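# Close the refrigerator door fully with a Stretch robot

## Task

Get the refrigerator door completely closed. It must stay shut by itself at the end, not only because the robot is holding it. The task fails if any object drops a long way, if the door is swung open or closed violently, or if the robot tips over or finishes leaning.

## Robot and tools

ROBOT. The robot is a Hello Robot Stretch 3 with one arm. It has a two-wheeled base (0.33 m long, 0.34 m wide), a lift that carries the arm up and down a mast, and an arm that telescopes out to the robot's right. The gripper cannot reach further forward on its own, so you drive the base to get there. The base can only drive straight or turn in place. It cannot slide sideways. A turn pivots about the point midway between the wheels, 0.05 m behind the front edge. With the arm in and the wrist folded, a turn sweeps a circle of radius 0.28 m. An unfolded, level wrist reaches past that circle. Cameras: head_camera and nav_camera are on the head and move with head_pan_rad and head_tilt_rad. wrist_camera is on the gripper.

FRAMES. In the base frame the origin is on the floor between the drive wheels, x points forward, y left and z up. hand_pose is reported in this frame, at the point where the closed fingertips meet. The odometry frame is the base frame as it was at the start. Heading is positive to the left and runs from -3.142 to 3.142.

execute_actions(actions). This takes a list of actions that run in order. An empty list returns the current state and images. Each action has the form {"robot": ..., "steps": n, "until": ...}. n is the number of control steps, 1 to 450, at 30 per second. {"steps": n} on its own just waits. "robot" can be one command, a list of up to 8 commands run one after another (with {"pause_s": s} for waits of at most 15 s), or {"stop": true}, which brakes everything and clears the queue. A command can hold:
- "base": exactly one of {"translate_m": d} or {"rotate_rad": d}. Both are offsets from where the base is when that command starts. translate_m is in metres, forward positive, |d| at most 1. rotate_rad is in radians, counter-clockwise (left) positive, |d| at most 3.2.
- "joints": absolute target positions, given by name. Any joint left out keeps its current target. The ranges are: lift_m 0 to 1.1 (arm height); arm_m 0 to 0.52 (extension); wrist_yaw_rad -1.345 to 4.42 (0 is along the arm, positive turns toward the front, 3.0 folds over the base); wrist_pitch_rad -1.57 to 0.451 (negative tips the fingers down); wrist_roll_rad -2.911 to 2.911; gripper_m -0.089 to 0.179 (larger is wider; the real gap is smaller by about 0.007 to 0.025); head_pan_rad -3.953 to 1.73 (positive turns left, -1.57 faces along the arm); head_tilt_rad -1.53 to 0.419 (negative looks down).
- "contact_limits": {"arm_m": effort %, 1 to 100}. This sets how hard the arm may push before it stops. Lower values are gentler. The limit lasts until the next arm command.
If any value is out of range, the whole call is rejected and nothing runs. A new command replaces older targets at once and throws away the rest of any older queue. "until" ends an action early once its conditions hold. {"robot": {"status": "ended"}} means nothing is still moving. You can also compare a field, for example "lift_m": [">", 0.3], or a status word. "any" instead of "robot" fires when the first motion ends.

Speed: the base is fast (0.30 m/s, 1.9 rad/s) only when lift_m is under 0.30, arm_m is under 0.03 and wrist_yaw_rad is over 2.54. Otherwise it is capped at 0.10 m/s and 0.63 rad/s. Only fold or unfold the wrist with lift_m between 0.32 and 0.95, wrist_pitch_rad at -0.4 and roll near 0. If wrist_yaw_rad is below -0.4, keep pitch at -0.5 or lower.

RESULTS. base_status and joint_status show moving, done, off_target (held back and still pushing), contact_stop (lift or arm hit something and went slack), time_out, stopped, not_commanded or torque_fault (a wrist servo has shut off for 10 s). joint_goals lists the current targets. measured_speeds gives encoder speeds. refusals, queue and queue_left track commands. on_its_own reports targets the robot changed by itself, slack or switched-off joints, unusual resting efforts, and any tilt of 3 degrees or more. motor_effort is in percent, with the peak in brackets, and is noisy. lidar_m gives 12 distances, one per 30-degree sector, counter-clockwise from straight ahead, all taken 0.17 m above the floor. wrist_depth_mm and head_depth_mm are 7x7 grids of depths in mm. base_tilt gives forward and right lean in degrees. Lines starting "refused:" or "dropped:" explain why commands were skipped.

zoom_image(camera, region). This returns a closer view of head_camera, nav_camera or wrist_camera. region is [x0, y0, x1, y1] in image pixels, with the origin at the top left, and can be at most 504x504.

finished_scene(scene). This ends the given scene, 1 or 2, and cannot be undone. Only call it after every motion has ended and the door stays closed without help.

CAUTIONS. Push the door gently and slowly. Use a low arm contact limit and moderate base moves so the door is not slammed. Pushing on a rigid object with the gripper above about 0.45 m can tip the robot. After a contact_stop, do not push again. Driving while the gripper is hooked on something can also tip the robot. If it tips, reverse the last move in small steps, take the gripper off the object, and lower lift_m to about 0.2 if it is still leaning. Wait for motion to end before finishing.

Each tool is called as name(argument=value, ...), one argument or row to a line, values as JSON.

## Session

execute_actions(
  actions=[
    {"robot":{"joints":{"head_tilt_rad":-0.7}},"steps":30},
  ],
)

Scene clock: 1.00 s.
robot.base_odometry: x=+0.000 y=+0.000 heading=+0.000 (m, m, rad; robot's odometry frame)
robot.turned_by_wheels: +0.000 (rad since the last result)
robot.turned_by_imu: +0.000 (rad since the last result)
robot.base_tilt: forward=+0.6 right=-0.7 (deg)
robot.lidar_m: 2.69 4.02 1.42 1.45 1.24 1.23 1.00 0.79 0.78 0.83 0.88 2.52
robot.head_depth_mm: 2183 2432 2517 1961 1604 1353 1175 / 2316 2614 2545 1964 1607 1356 1174 / 2482 2774 2547 1972 1598 1362 1171 / 2674 3003 2566 1993 1614 1361 1178 / 2838 3154 2597 1996 1618 1363 1181 / 3050 3356 2603 1989 1622 1365 1186 / 3255 3538 2623 2016 1641 1377 1187
robot.base_status: not_commanded
robot.joint_positions: lift_m=+0.570 arm_m=-0.003 wrist_yaw_rad=+2.846 wrist_pitch_rad=-0.464 wrist_roll_rad=-0.014 gripper_m=+0.037 head_pan_rad=+0.003 head_tilt_rad=-0.691
robot.joint_goals: lift_m=+0.570 arm_m=-0.003 wrist_yaw_rad=+2.846 wrist_pitch_rad=-0.464 wrist_roll_rad=-0.014 gripper_m=+0.037 head_pan_rad=+0.003 head_tilt_rad=-0.700
robot.joint_status: lift_m=not_commanded arm_m=not_commanded wrist_yaw_rad=not_commanded wrist_pitch_rad=not_commanded wrist_roll_rad=not_commanded gripper_m=not_commanded head_pan_rad=not_commanded head_tilt_rad=done
robot.measured_speeds: translate_m=+0.000 rotate_rad=+0.000 lift_m=+0.000 arm_m=+0.000 wrist_yaw_rad=+0.000 wrist_pitch_rad=+0.000 wrist_roll_rad=+0.000 head_pan_rad=+0.000 head_tilt_rad=+0.000
robot: refusals=0 queue=done queue_left=0
robot.motor_effort: left_wheel=+0(0) right_wheel=-1(1) lift_m=+34(34) arm_m=+0(0) wrist_yaw_rad=+0(1) wrist_pitch_rad=+6(6) wrist_roll_rad=+1(1) gripper_m=+0(0) head_pan_rad=+1(1) head_tilt_rad=-5(30) (%)
robot.hand_pose: x=+0.0424 y=+0.0667 z=+0.5722 quat_wxyz=(+0.262, +0.700, +0.062, +0.662) (m; robot's base frame)
robot.wrist_depth_mm: - - - - - - - / - - - - - - - / - - - - - - - / - - - - - - - / - - - 980 980 951 921 / 871 - - 831 - 819 787 / 743 722 725 710 711 690 690
pictures: head_camera (sideways: a quarter turn clockwise sets it upright), nav_camera (sideways: a quarter turn counterclockwise sets it upright), wrist_camera
Images, in order (width x height): head_camera 896x504, nav_camera 672x504, wrist_camera 644x364.

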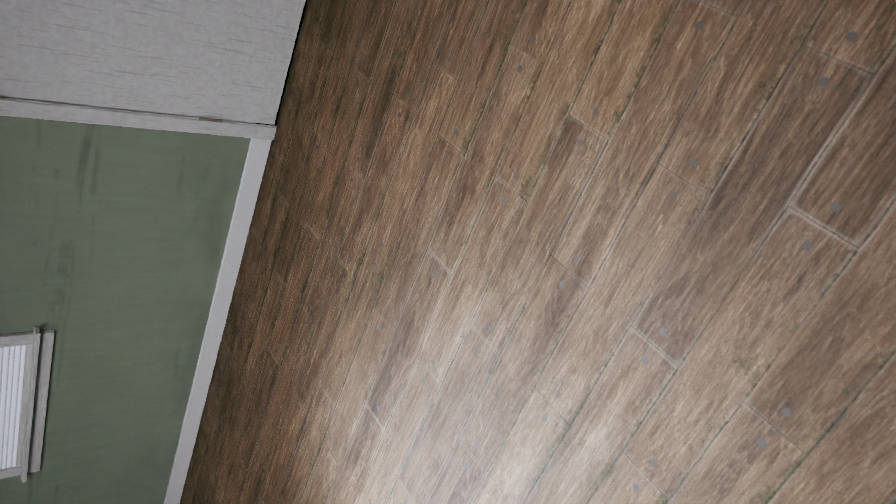

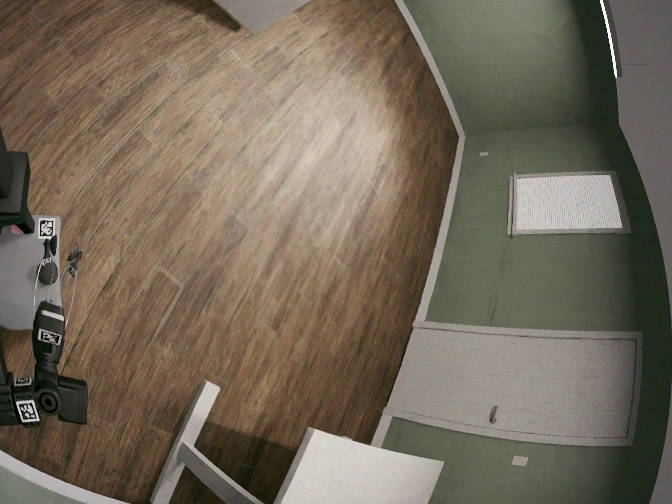

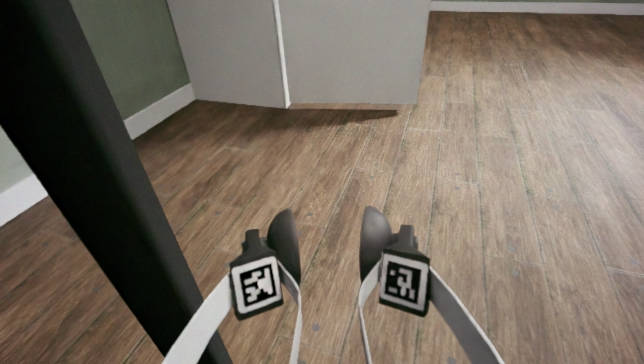

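execute_actions(
  actions=[
    {"robot":[{"joints":{"lift_m":0.28,"wrist_yaw_rad":3,"wrist_pitch_rad":-0.4,"head_pan_rad":0.9},"base":{"rotate_rad":0.55}},{"base":{"translate_m":1.0}}],"steps":450,"until":{"robot":{"status":"ended"}}},
  ],
)

Scene clock: 19.50 s.
robot.base_odometry: x=+0.853 y=+0.523 heading=+0.550 (m, m, rad; robot's odometry frame)
robot.turned_by_wheels: +0.550 (rad since the last result)
robot.turned_by_imu: +0.545 (rad since the last result)
robot.base_tilt: forward=+0.6 right=-1.0 (deg)
robot.lidar_m: 3.08 3.05 0.68 0.81 1.61 1.74 1.71 1.32 1.83 2.10 2.13 2.34
robot.head_depth_mm: 2603 2849 2520 1966 1591 1349 1168 / 2705 3010 2552 1949 1605 1357 1172 / 2818 3099 2560 1973 1620 1362 1174 / 2906 3209 2571 2003 1622 1370 1183 / 2603 2859 2577 1924 1068 1283 1176 / 602 639 711 826 1012 1289 1186 / 544 601 708 865 1064 1309 1189
robot.base_status: done (translate_m +1.0000 of +1.0000)
robot.joint_positions: lift_m=+0.280 arm_m=-0.003 wrist_yaw_rad=+2.999 wrist_pitch_rad=-0.423 wrist_roll_rad=-0.014 gripper_m=+0.037 head_pan_rad=+0.893 head_tilt_rad=-0.692
robot.joint_goals: lift_m=+0.280 arm_m=-0.003 wrist_yaw_rad=+3.000 wrist_pitch_rad=-0.400 wrist_roll_rad=-0.014 gripper_m=+0.037 head_pan_rad=+0.900 head_tilt_rad=-0.700
robot.joint_status: lift_m=done arm_m=not_commanded wrist_yaw_rad=done wrist_pitch_rad=done wrist_roll_rad=not_commanded gripper_m=not_commanded head_pan_rad=done head_tilt_rad=done
robot.measured_speeds: translate_m=+0.000 rotate_rad=+0.000 lift_m=+0.000 arm_m=+0.000 wrist_yaw_rad=+0.000 wrist_pitch_rad=+0.000 wrist_roll_rad=+0.000 head_pan_rad=+0.000 head_tilt_rad=+0.000
robot: refusals=0 queue=done queue_left=0
robot.motor_effort: left_wheel=-1(4) right_wheel=+2(9) lift_m=+31(33) arm_m=+0(0) wrist_yaw_rad=+1(3) wrist_pitch_rad=+10(12) wrist_roll_rad=+1(1) gripper_m=+0(0) head_pan_rad=+2(32) head_tilt_rad=-3(3) (%)
robot.hand_pose: x=+0.0107 y=+0.0793 z=+0.2917 quat_wxyz=(+0.197, +0.695, +0.100, +0.684) (m; robot's base frame)
robot.wrist_depth_mm: - - - 879 674 - - / - - - 969 732 - - / - - 971 940 833 892 877 / 785 784 752 735 708 687 685 / 630 613 - 607 604 570 564 / 521 523 - 521 - 491 476 / 464 - - - 426 424 414
pictures: head_camera (sideways: a quarter turn clockwise sets it upright), nav_camera (sideways: a quarter turn counterclockwise sets it upright), wrist_camera
Images, in order (width x height): head_camera 896x504, nav_camera 672x504, wrist_camera 644x364.

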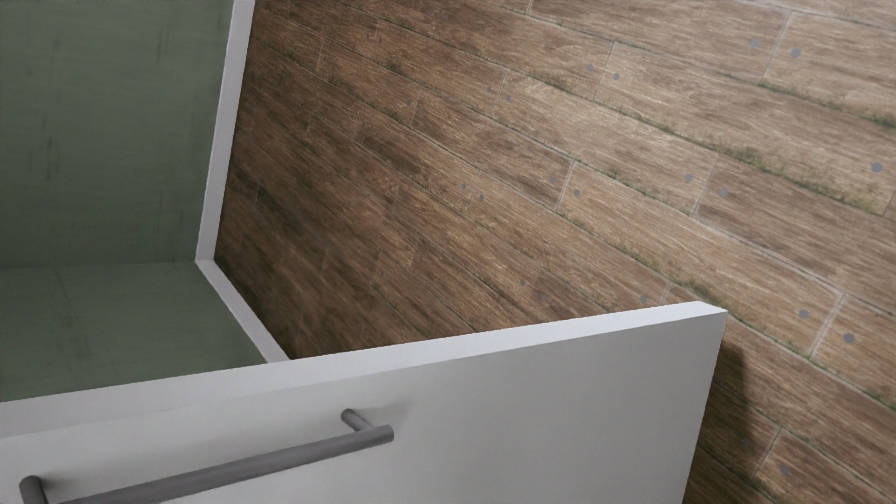

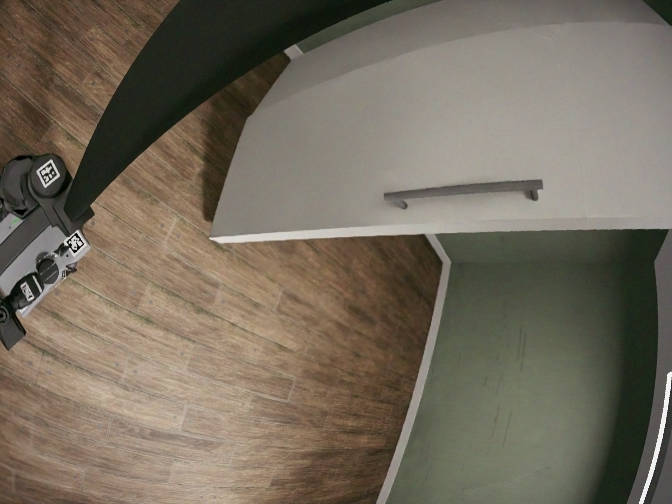

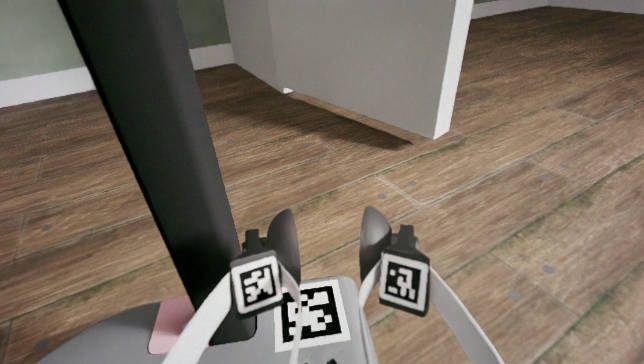

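execute_actions(
  actions=[
    {"robot":[{"joints":{"head_pan_rad":-1.6,"head_tilt_rad":-0.8},"base":{"rotate_rad":-2.76}},{"base":{"translate_m":-1.0}}],"steps":450,"until":{"robot":{"status":"ended"}}},
  ],
)

Scene clock: 36.07 s.
robot.base_odometry: x=+1.449 y=+1.325 heading=-2.210 (m, m, rad; robot's odometry frame)
robot.turned_by_wheels: -2.760 (rad since the last result)
robot.turned_by_imu: -2.728 (rad since the last result)
robot.base_tilt: forward=+0.4 right=-0.7 (deg)
robot.lidar_m: 2.28 2.80 2.24 2.16 2.25 2.14 2.07 2.16 1.65 1.03 0.58 0.59
robot.head_depth_mm: 1415 1625 1895 1763 1485 1280 1126 / 1415 1616 1909 1765 1491 1287 1134 / 1401 1602 1876 1764 1499 1291 1134 / 926 1065 1253 1579 1504 1303 1143 / 1103 1455 1399 1616 1509 1300 1141 / 1175 1460 1406 1621 1518 1303 1146 / 1188 1421 1362 1535 1473 1257 1130
robot.base_status: done (translate_m -1.0000 of -1.0000)
robot.joint_positions: lift_m=+0.280 arm_m=-0.003 wrist_yaw_rad=+2.999 wrist_pitch_rad=-0.423 wrist_roll_rad=-0.014 gripper_m=+0.037 head_pan_rad=-1.593 head_tilt_rad=-0.791
robot.joint_goals: lift_m=+0.280 arm_m=-0.003 wrist_yaw_rad=+3.000 wrist_pitch_rad=-0.400 wrist_roll_rad=-0.014 gripper_m=+0.037 head_pan_rad=-1.600 head_tilt_rad=-0.800
robot.joint_status: lift_m=done arm_m=not_commanded wrist_yaw_rad=done wrist_pitch_rad=done wrist_roll_rad=not_commanded gripper_m=not_commanded head_pan_rad=done head_tilt_rad=done
robot.measured_speeds: translate_m=+0.000 rotate_rad=+0.000 lift_m=+0.000 arm_m=+0.000 wrist_yaw_rad=+0.000 wrist_pitch_rad=+0.000 wrist_roll_rad=+0.000 head_pan_rad=+0.000 head_tilt_rad=+0.000
robot: refusals=0 queue=done queue_left=0
robot.motor_effort: left_wheel=+2(8) right_wheel=-3(10) lift_m=+31(31) arm_m=-1(1) wrist_yaw_rad=+2(2) wrist_pitch_rad=+10(10) wrist_roll_rad=+1(1) gripper_m=+0(0) head_pan_rad=-2(33) head_tilt_rad=-4(13) (%)
robot.hand_pose: x=+0.0106 y=+0.0793 z=+0.2917 quat_wxyz=(+0.197, +0.695, +0.100, +0.684) (m; robot's base frame)
robot.wrist_depth_mm: - - - - - - - / - - - - - - - / - - 983 945 921 895 869 / 805 774 739 724 712 699 691 / 624 627 - 597 602 573 563 / 522 518 - 522 - 485 481 / 462 - - - 425 419 415
pictures: head_camera (sideways: a quarter turn clockwise sets it upright), nav_camera (sideways: a quarter turn counterclockwise sets it upright), wrist_camera
Images, in order (width x height): head_camera 896x504, nav_camera 672x504, wrist_camera 644x364.

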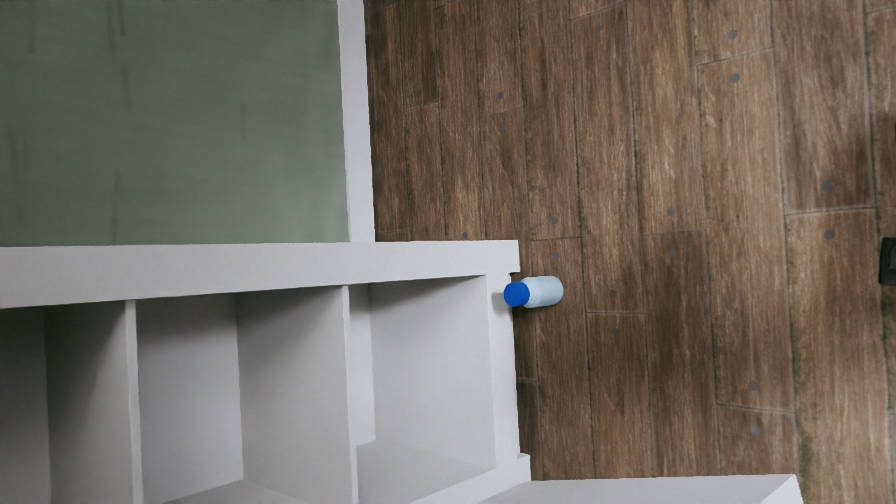

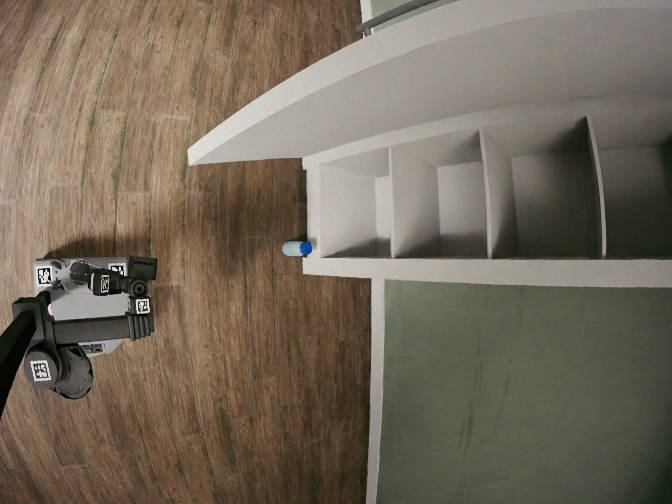

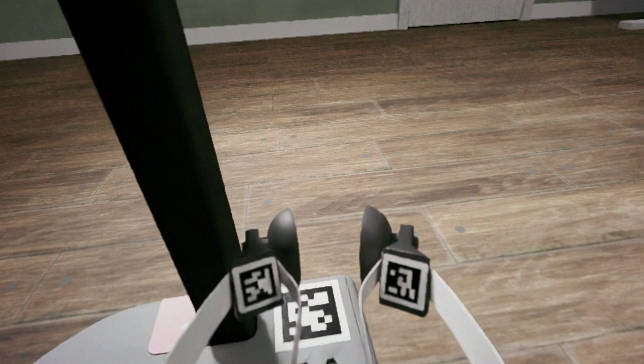

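execute_actions(
  actions=[
    {"robot":[{"base":{"rotate_rad":-1}},{"base":{"translate_m":0.15}},{"base":{"rotate_rad":1}},{"joints":{"lift_m":0.34}},{"joints":{"wrist_yaw_rad":0,"gripper_m":0.15}},{"joints":{"arm_m":0.3,"lift_m":0.06}}],"steps":450,"until":{"robot":{"status":"ended"}}},
  ],
)

Scene clock: 54.03 s.
robot.base_odometry: x=+1.299 y=+1.335 heading=-2.210 (m, m, rad; robot's odometry frame)
robot.turned_by_wheels: +0.000 (rad since the last result)
robot.turned_by_imu: +0.000 (rad since the last result)
robot.base_tilt: forward=+0.4 right=-0.8 (deg)
robot.lidar_m: 2.22 2.24 2.36 2.29 2.38 2.23 2.15 2.07 1.52 0.92 0.44 0.43
robot.head_depth_mm: 1310 1487 1762 1762 1486 1287 1135 / 1299 1482 1745 1767 1491 1287 1136 / 816 958 1657 1685 1489 1318 1143 / 1032 957 1218 1527 1437 1320 1141 / 1110 1332 1304 1609 1460 1295 1148 / 1105 1328 1310 1582 1454 1304 1145 / 1120 1169 1232 1271 1300 1079 988
robot.base_status: done (rotate_rad +0.9999 of +1.0000)
robot.joint_positions: lift_m=+0.060 arm_m=+0.300 wrist_yaw_rad=+0.001 wrist_pitch_rad=-0.422 wrist_roll_rad=-0.014 gripper_m=+0.150 head_pan_rad=-1.593 head_tilt_rad=-0.791
robot.joint_goals: lift_m=+0.060 arm_m=+0.300 wrist_yaw_rad=+0.000 wrist_pitch_rad=-0.400 wrist_roll_rad=-0.014 gripper_m=+0.150 head_pan_rad=-1.600 head_tilt_rad=-0.800
robot.joint_status: lift_m=done arm_m=done wrist_yaw_rad=done wrist_pitch_rad=done wrist_roll_rad=not_commanded gripper_m=done head_pan_rad=done head_tilt_rad=done
robot.measured_speeds: translate_m=+0.000 rotate_rad=+0.000 lift_m=+0.000 arm_m=+0.000 wrist_yaw_rad=+0.000 wrist_pitch_rad=+0.000 wrist_roll_rad=+0.000 head_pan_rad=+0.000 head_tilt_rad=+0.000
robot: refusals=0 queue=done queue_left=0
robot.motor_effort: left_wheel=-1(8) right_wheel=+2(9) lift_m=+31(39) arm_m=+4(3) wrist_yaw_rad=-1(3) wrist_pitch_rad=+10(10) wrist_roll_rad=+1(1) gripper_m=-1(100) head_pan_rad=-3(2) head_tilt_rad=-3(3) (%)
robot.hand_pose: x=-0.0213 y=-0.6685 z=+0.0718 quat_wxyz=(+0.697, +0.150, -0.686, -0.147) (m; robot's base frame)
robot.wrist_depth_mm: 437 418 384 349 329 819 816 / 363 361 360 256 366 583 560 / 426 426 422 271 395 417 403 / 358 352 344 302 331 324 317 / 285 293 277 274 270 273 259 / 240 - 233 230 228 218 221 / 212 198 202 199 196 193 190
pictures: head_camera (sideways: a quarter turn clockwise sets it upright), nav_camera (sideways: a quarter turn counterclockwise sets it upright), wrist_camera
Images, in order (width x height): head_camera 896x504, nav_camera 672x504, wrist_camera 644x364.

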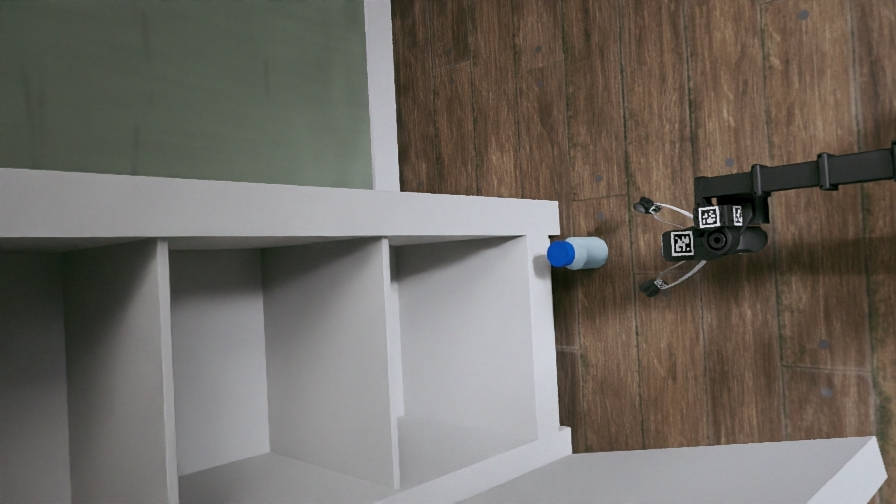

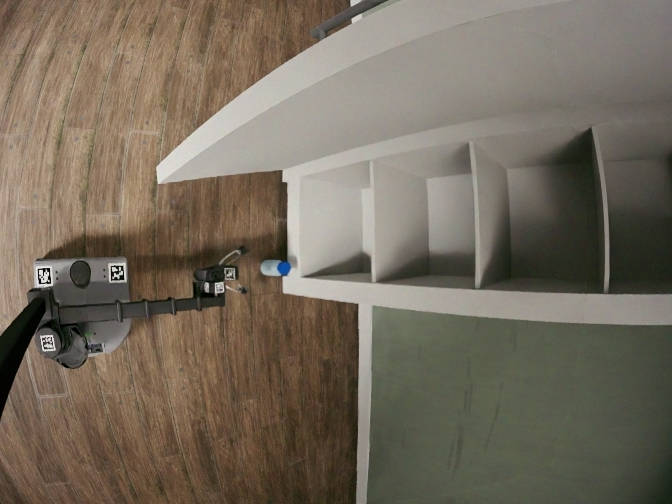

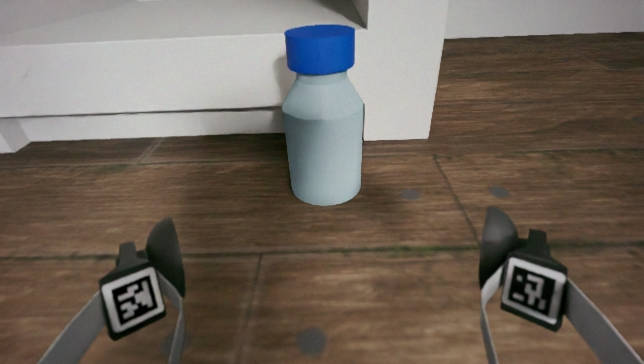

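execute_actions(
  actions=[
    {"robot":[{"joints":{"lift_m":0.045,"arm_m":0.455}},{"joints":{"gripper_m":0.02}},{"joints":{"lift_m":0.065}},{"base":{"rotate_rad":-0.45}},{"joints":{"lift_m":0.047}},{"joints":{"gripper_m":0.15}},{"joints":{"arm_m":0.3}},{"joints":{"lift_m":0.34}}],"steps":450,"until":{"robot":{"status":"ended"}}},
    {"robot":[{"joints":{"arm_m":0,"gripper_m":0,"lift_m":0.34},"base":{"rotate_rad":0.8}},{"joints":{"wrist_yaw_rad":3,"head_pan_rad":-2.1,"head_tilt_rad":-1}}],"steps":450,"until":{"robot":{"heading":[">",-2.3]}}},
    {"robot":{"joints":{"wrist_yaw_rad":-1.2,"wrist_pitch_rad":-1.3,"head_pan_rad":-2.1,"head_tilt_rad":-1}},"steps":200,"until":{"robot":{"status":"ended"}}},
  ],
)

Scene clock: 88.40 s.
robot.base_odometry: x=+1.299 y=+1.335 heading=-1.860 (m, m, rad; robot's odometry frame)
robot.turned_by_wheels: +0.350 (rad since the last result)
robot.turned_by_imu: +0.348 (rad since the last result)
robot.base_tilt: forward=+0.3 right=-0.7 (deg)
robot.lidar_m: 2.23 2.50 2.29 2.31 2.37 2.15 2.17 1.62 0.92 0.61 0.43 2.60
robot.head_depth_mm: 1521 1849 1732 1497 1341 1209 - / 1493 1782 1722 1503 1339 1206 - / 1459 1731 1727 1508 1341 1234 - / 1421 1660 1707 1515 1358 1245 - / 856 1064 1480 1466 1346 1210 1090 / 1245 1197 1577 1463 1344 1216 1105 / 1215 1203 1540 1454 1356 1170 1101
robot.base_status: done (rotate_rad +0.7999 of +0.8000)
robot.joint_positions: lift_m=+0.340 arm_m=+0.000 wrist_yaw_rad=-1.198 wrist_pitch_rad=-1.298 wrist_roll_rad=-0.014 gripper_m=+0.000 head_pan_rad=-2.093 head_tilt_rad=-0.988
robot.joint_goals: lift_m=+0.340 arm_m=+0.000 wrist_yaw_rad=-1.200 wrist_pitch_rad=-1.300 wrist_roll_rad=-0.014 gripper_m=+0.000 head_pan_rad=-2.100 head_tilt_rad=-1.000
robot.joint_status: lift_m=done arm_m=done wrist_yaw_rad=done wrist_pitch_rad=done wrist_roll_rad=not_commanded gripper_m=done head_pan_rad=done head_tilt_rad=done
robot.measured_speeds: translate_m=+0.000 rotate_rad=+0.000 lift_m=+0.000 arm_m=+0.000 wrist_yaw_rad=+0.000 wrist_pitch_rad=+0.000 wrist_roll_rad=+0.000 head_pan_rad=+0.000 head_tilt_rad=+0.000
robot: refusals=0 queue=done queue_left=0
robot.motor_effort: left_wheel=-1(6) right_wheel=+2(10) lift_m=+37(43) arm_m=-5(5) wrist_yaw_rad=-2(5) wrist_pitch_rad=-1(23) wrist_roll_rad=+1(1) gripper_m=-3(100) head_pan_rad=-2(24) head_tilt_rad=-5(19) (%)
robot.hand_pose: x=-0.0642 y=-0.1618 z=+0.2253 quat_wxyz=(+0.229, +0.040, -0.704, -0.671) (m; robot's base frame)
robot.wrist_depth_mm: 428 417 415 413 411 409 406 / 419 415 411 406 409 - 402 / 409 411 404 402 - - - / 403 406 398 395 - - - / 400 396 391 - - - - / 393 388 388 - - - - / 386 385 381 - - - -
pictures: head_camera (sideways: a quarter turn clockwise sets it upright), nav_camera (sideways: a quarter turn counterclockwise sets it upright), wrist_camera
Images, in order (width x height): head_camera 896x504, nav_camera 672x504, wrist_camera 644x364.

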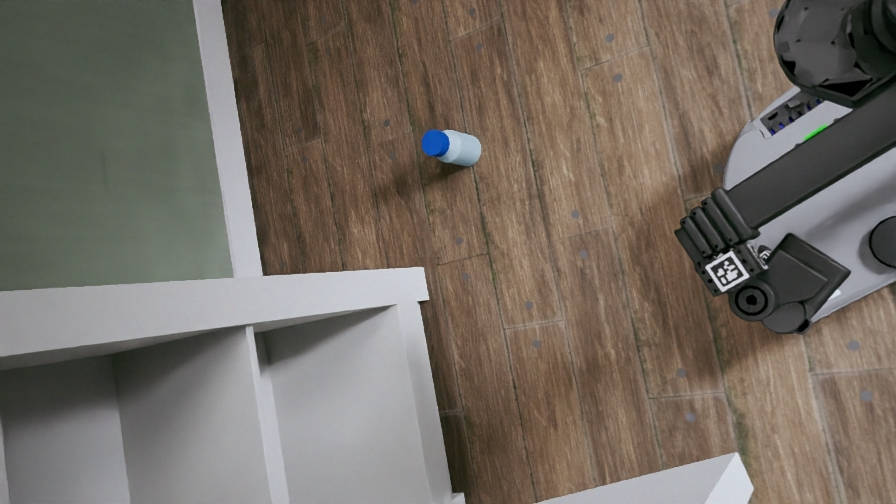

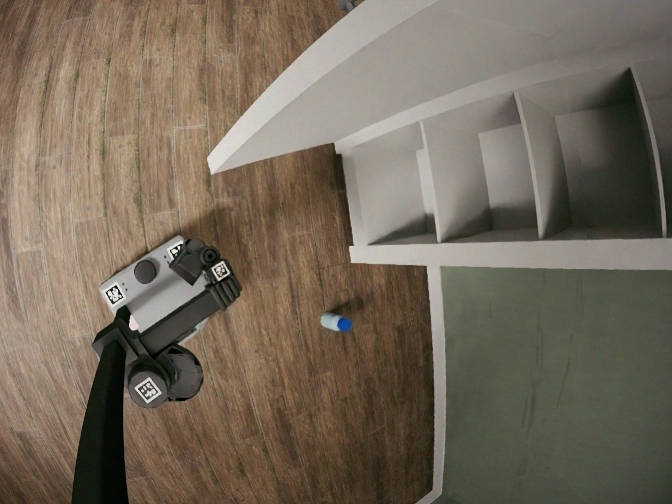

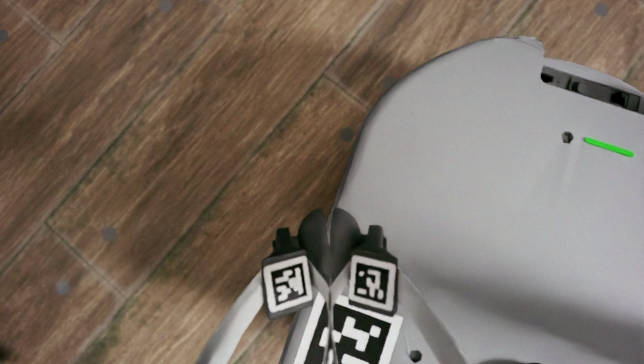

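execute_actions(
  actions=[
    {"robot":[{"base":{"translate_m":0.48}},{"joints":{"arm_m":0.4,"head_pan_rad":-1.7}},{"base":{"translate_m":-0.6}}],"steps":450,"until":{"robot":{"status":"ended"}}},
    {"steps":200,"until":{"robot":{"status":"ended"}}},
  ],
)

Scene clock: 109.67 s.
robot.base_odometry: x=+1.334 y=+1.450 heading=-1.860 (m, m, rad; robot's odometry frame)
robot.turned_by_wheels: +0.000 (rad since the last result)
robot.turned_by_imu: +0.002 (rad since the last result)
robot.base_tilt: forward=+0.4 right=-0.9 (deg)
robot.lidar_m: 2.35 2.53 2.33 2.35 2.24 2.04 2.06 1.57 0.71 0.73 1.76 2.71
robot.head_depth_mm: 1302 1535 1713 1503 1337 1205 1106 / 668 1490 1693 1513 1346 1211 - / 648 788 963 1294 1364 1208 - / 693 823 1014 1200 1340 1213 - / 718 862 1073 1376 1348 1207 1102 / 746 906 1143 1470 1355 1215 1101 / 778 951 1286 1533 1356 1215 1103
robot.base_status: done (translate_m -0.6000 of -0.6000)
robot.joint_positions: lift_m=+0.340 arm_m=+0.400 wrist_yaw_rad=-1.199 wrist_pitch_rad=-1.300 wrist_roll_rad=-0.014 gripper_m=+0.000 head_pan_rad=-1.706 head_tilt_rad=-0.988
robot.joint_goals: lift_m=+0.340 arm_m=+0.400 wrist_yaw_rad=-1.200 wrist_pitch_rad=-1.300 wrist_roll_rad=-0.014 gripper_m=+0.000 head_pan_rad=-1.700 head_tilt_rad=-1.000
robot.joint_status: lift_m=done arm_m=done wrist_yaw_rad=done wrist_pitch_rad=done wrist_roll_rad=not_commanded gripper_m=done head_pan_rad=done head_tilt_rad=done
robot.measured_speeds: translate_m=+0.000 rotate_rad=+0.000 lift_m=+0.000 arm_m=+0.000 wrist_yaw_rad=+0.000 wrist_pitch_rad=+0.000 wrist_roll_rad=+0.000 head_pan_rad=+0.000 head_tilt_rad=+0.000
robot: refusals=0 queue=done queue_left=0
robot.motor_effort: left_wheel=-1(8) right_wheel=+2(38) lift_m=+37(38) arm_m=+4(4) wrist_yaw_rad=-2(3) wrist_pitch_rad=+0(2) wrist_roll_rad=+1(1) gripper_m=-2(3) head_pan_rad=+3(20) head_tilt_rad=-4(4) (%)
robot.hand_pose: x=-0.0637 y=-0.5609 z=+0.2253 quat_wxyz=(+0.228, +0.041, -0.704, -0.671) (m; robot's base frame)
robot.wrist_depth_mm: 178 210 273 411 411 405 404 / 201 247 338 407 400 401 399 / 233 298 404 397 397 392 389 / 278 397 394 395 394 388 388 / 346 398 393 390 386 382 379 / 393 388 384 - 377 379 374 / 383 380 378 377 374 373 370
pictures: head_camera (sideways: a quarter turn clockwise sets it upright), nav_camera (sideways: a quarter turn counterclockwise sets it upright), wrist_camera
Images, in order (width x height): head_camera 896x504, nav_camera 672x504, wrist_camera 644x364.

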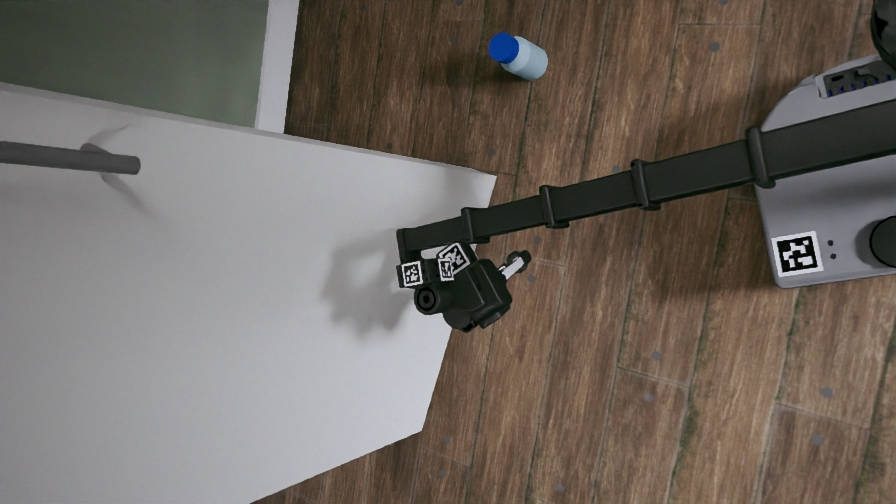

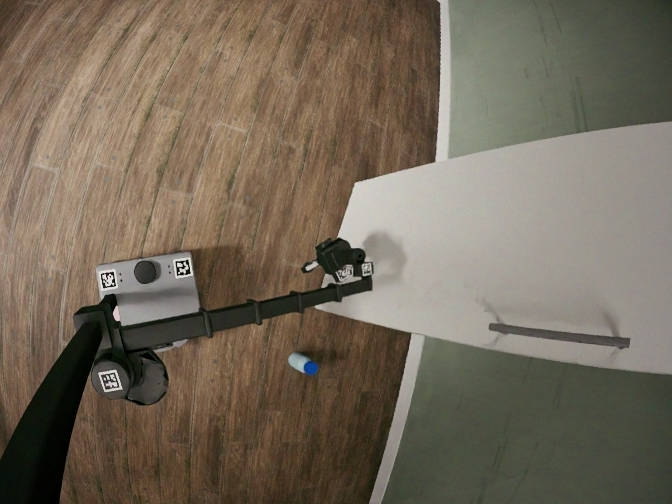

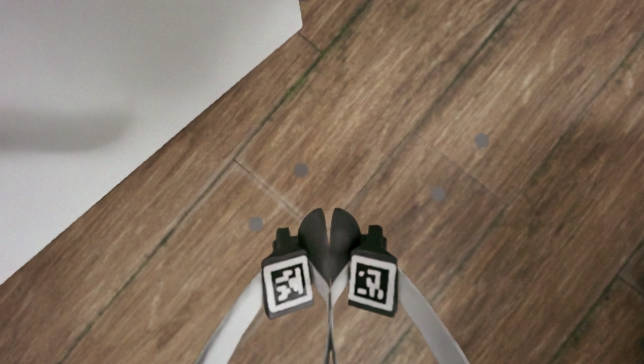

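execute_actions(
  actions=[
    {"robot":[{"joints":{"arm_m":0.33,"wrist_yaw_rad":0},"base":{"rotate_rad":-0.1}},{"joints":{"wrist_pitch_rad":-0.2}},{"joints":{"arm_m":0.36}},{"joints":{"arm_m":0.39}},{"joints":{"arm_m":0.42}},{"joints":{"arm_m":0.45}},{"joints":{"arm_m":0.48}},{"joints":{"arm_m":0.51}}],"steps":450,"until":{"robot":{"status":"ended"}}},
    {"robot":{"joints":{"arm_m":0.35}},"steps":60,"until":{"robot":{"status":"ended"}}},
  ],
)

Scene clock: 125.73 s.
robot.base_odometry: x=+1.334 y=+1.450 heading=-1.960 (m, m, rad; robot's odometry frame)
robot.turned_by_wheels: -0.100 (rad since the last result)
robot.turned_by_imu: -0.109 (rad since the last result)
robot.base_tilt: forward=+0.4 right=-0.7 (deg)
robot.lidar_m: 2.35 2.68 2.33 2.33 2.37 2.04 2.04 1.66 0.80 0.80 0.93 2.72
robot.head_depth_mm: 1325 1568 1712 1499 1334 1208 1113 / 1331 1588 1716 1508 1350 1209 - / 778 1507 1648 1484 1372 1208 - / 746 887 1096 1283 1348 1208 - / 752 899 1110 1440 1350 1209 1102 / 756 905 1126 1441 1352 1213 1102 / 765 916 1134 1470 1358 1216 1106
robot.base_status: done (rotate_rad -0.1000 of -0.1000)
robot.joint_positions: lift_m=+0.340 arm_m=+0.350 wrist_yaw_rad=+0.002 wrist_pitch_rad=-0.226 wrist_roll_rad=-0.014 gripper_m=+0.000 head_pan_rad=-1.706 head_tilt_rad=-0.989
robot.joint_goals: lift_m=+0.340 arm_m=+0.350 wrist_yaw_rad=+0.000 wrist_pitch_rad=-0.200 wrist_roll_rad=-0.014 gripper_m=+0.000 head_pan_rad=-1.700 head_tilt_rad=-1.000
robot.joint_status: lift_m=done arm_m=done wrist_yaw_rad=done wrist_pitch_rad=done wrist_roll_rad=not_commanded gripper_m=done head_pan_rad=done head_tilt_rad=done
robot.measured_speeds: translate_m=+0.000 rotate_rad=+0.000 lift_m=+0.000 arm_m=+0.000 wrist_yaw_rad=+0.000 wrist_pitch_rad=+0.000 wrist_roll_rad=+0.000 head_pan_rad=+0.000 head_tilt_rad=+0.000
robot: refusals=0 queue=done queue_left=0
robot.motor_effort: left_wheel=+2(6) right_wheel=-1(11) lift_m=+31(37) arm_m=-5(39) wrist_yaw_rad=-2(16) wrist_pitch_rad=+12(28) wrist_roll_rad=+1(1) gripper_m=-3(5) head_pan_rad=+2(2) head_tilt_rad=-3(4) (%)
robot.hand_pose: x=-0.0211 y=-0.7397 z=+0.3980 quat_wxyz=(+0.708, +0.081, -0.697, -0.079) (m; robot's base frame)
robot.wrist_depth_mm: 247 231 214 198 187 175 165 / 267 247 229 211 198 185 174 / 291 268 244 226 211 195 183 / 315 292 264 243 223 207 194 / 352 316 287 259 238 221 205 / 395 351 317 - 253 236 220 / 574 391 344 310 284 257 242
pictures: head_camera (sideways: a quarter turn clockwise sets it upright), nav_camera (sideways: a quarter turn counterclockwise sets it upright), wrist_camera
dropped: robot: command 5 of its queue: arm_m: contact_stop
Images, in order (width x height): head_camera 896x504, nav_camera 672x504, wrist_camera 644x364.

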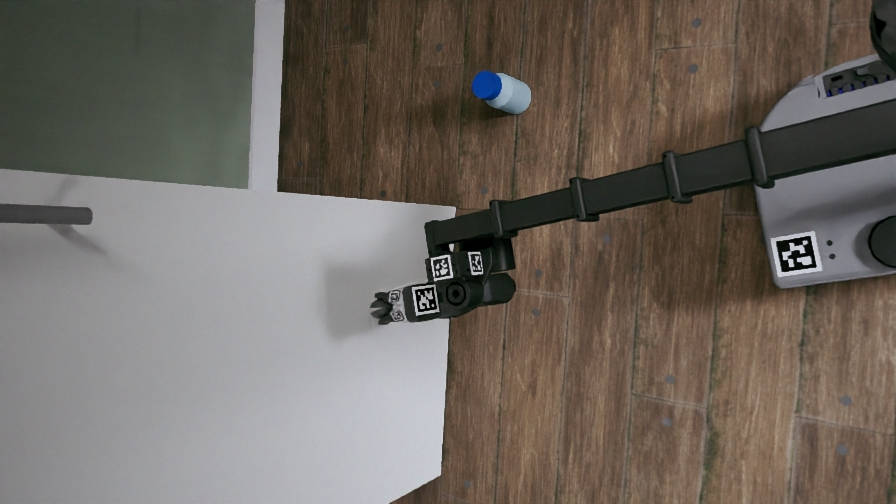

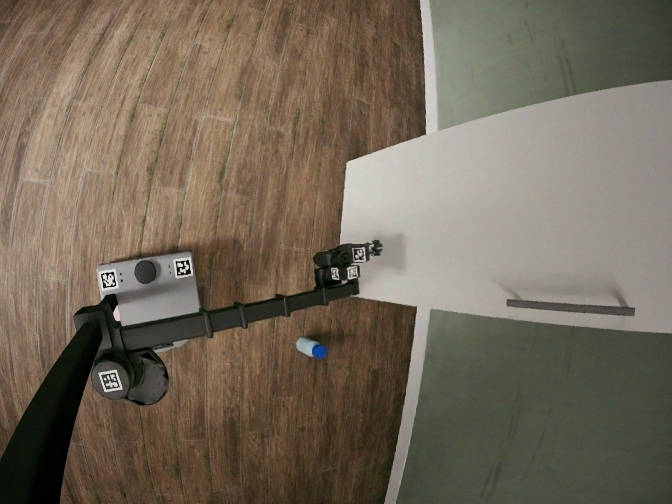

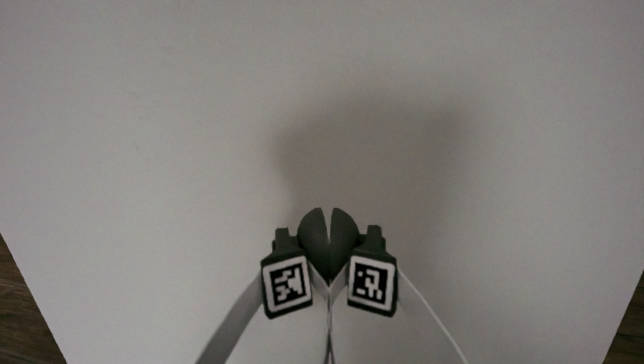

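finished_scene(
  scene=2,
)

The scene is finished: the task was done.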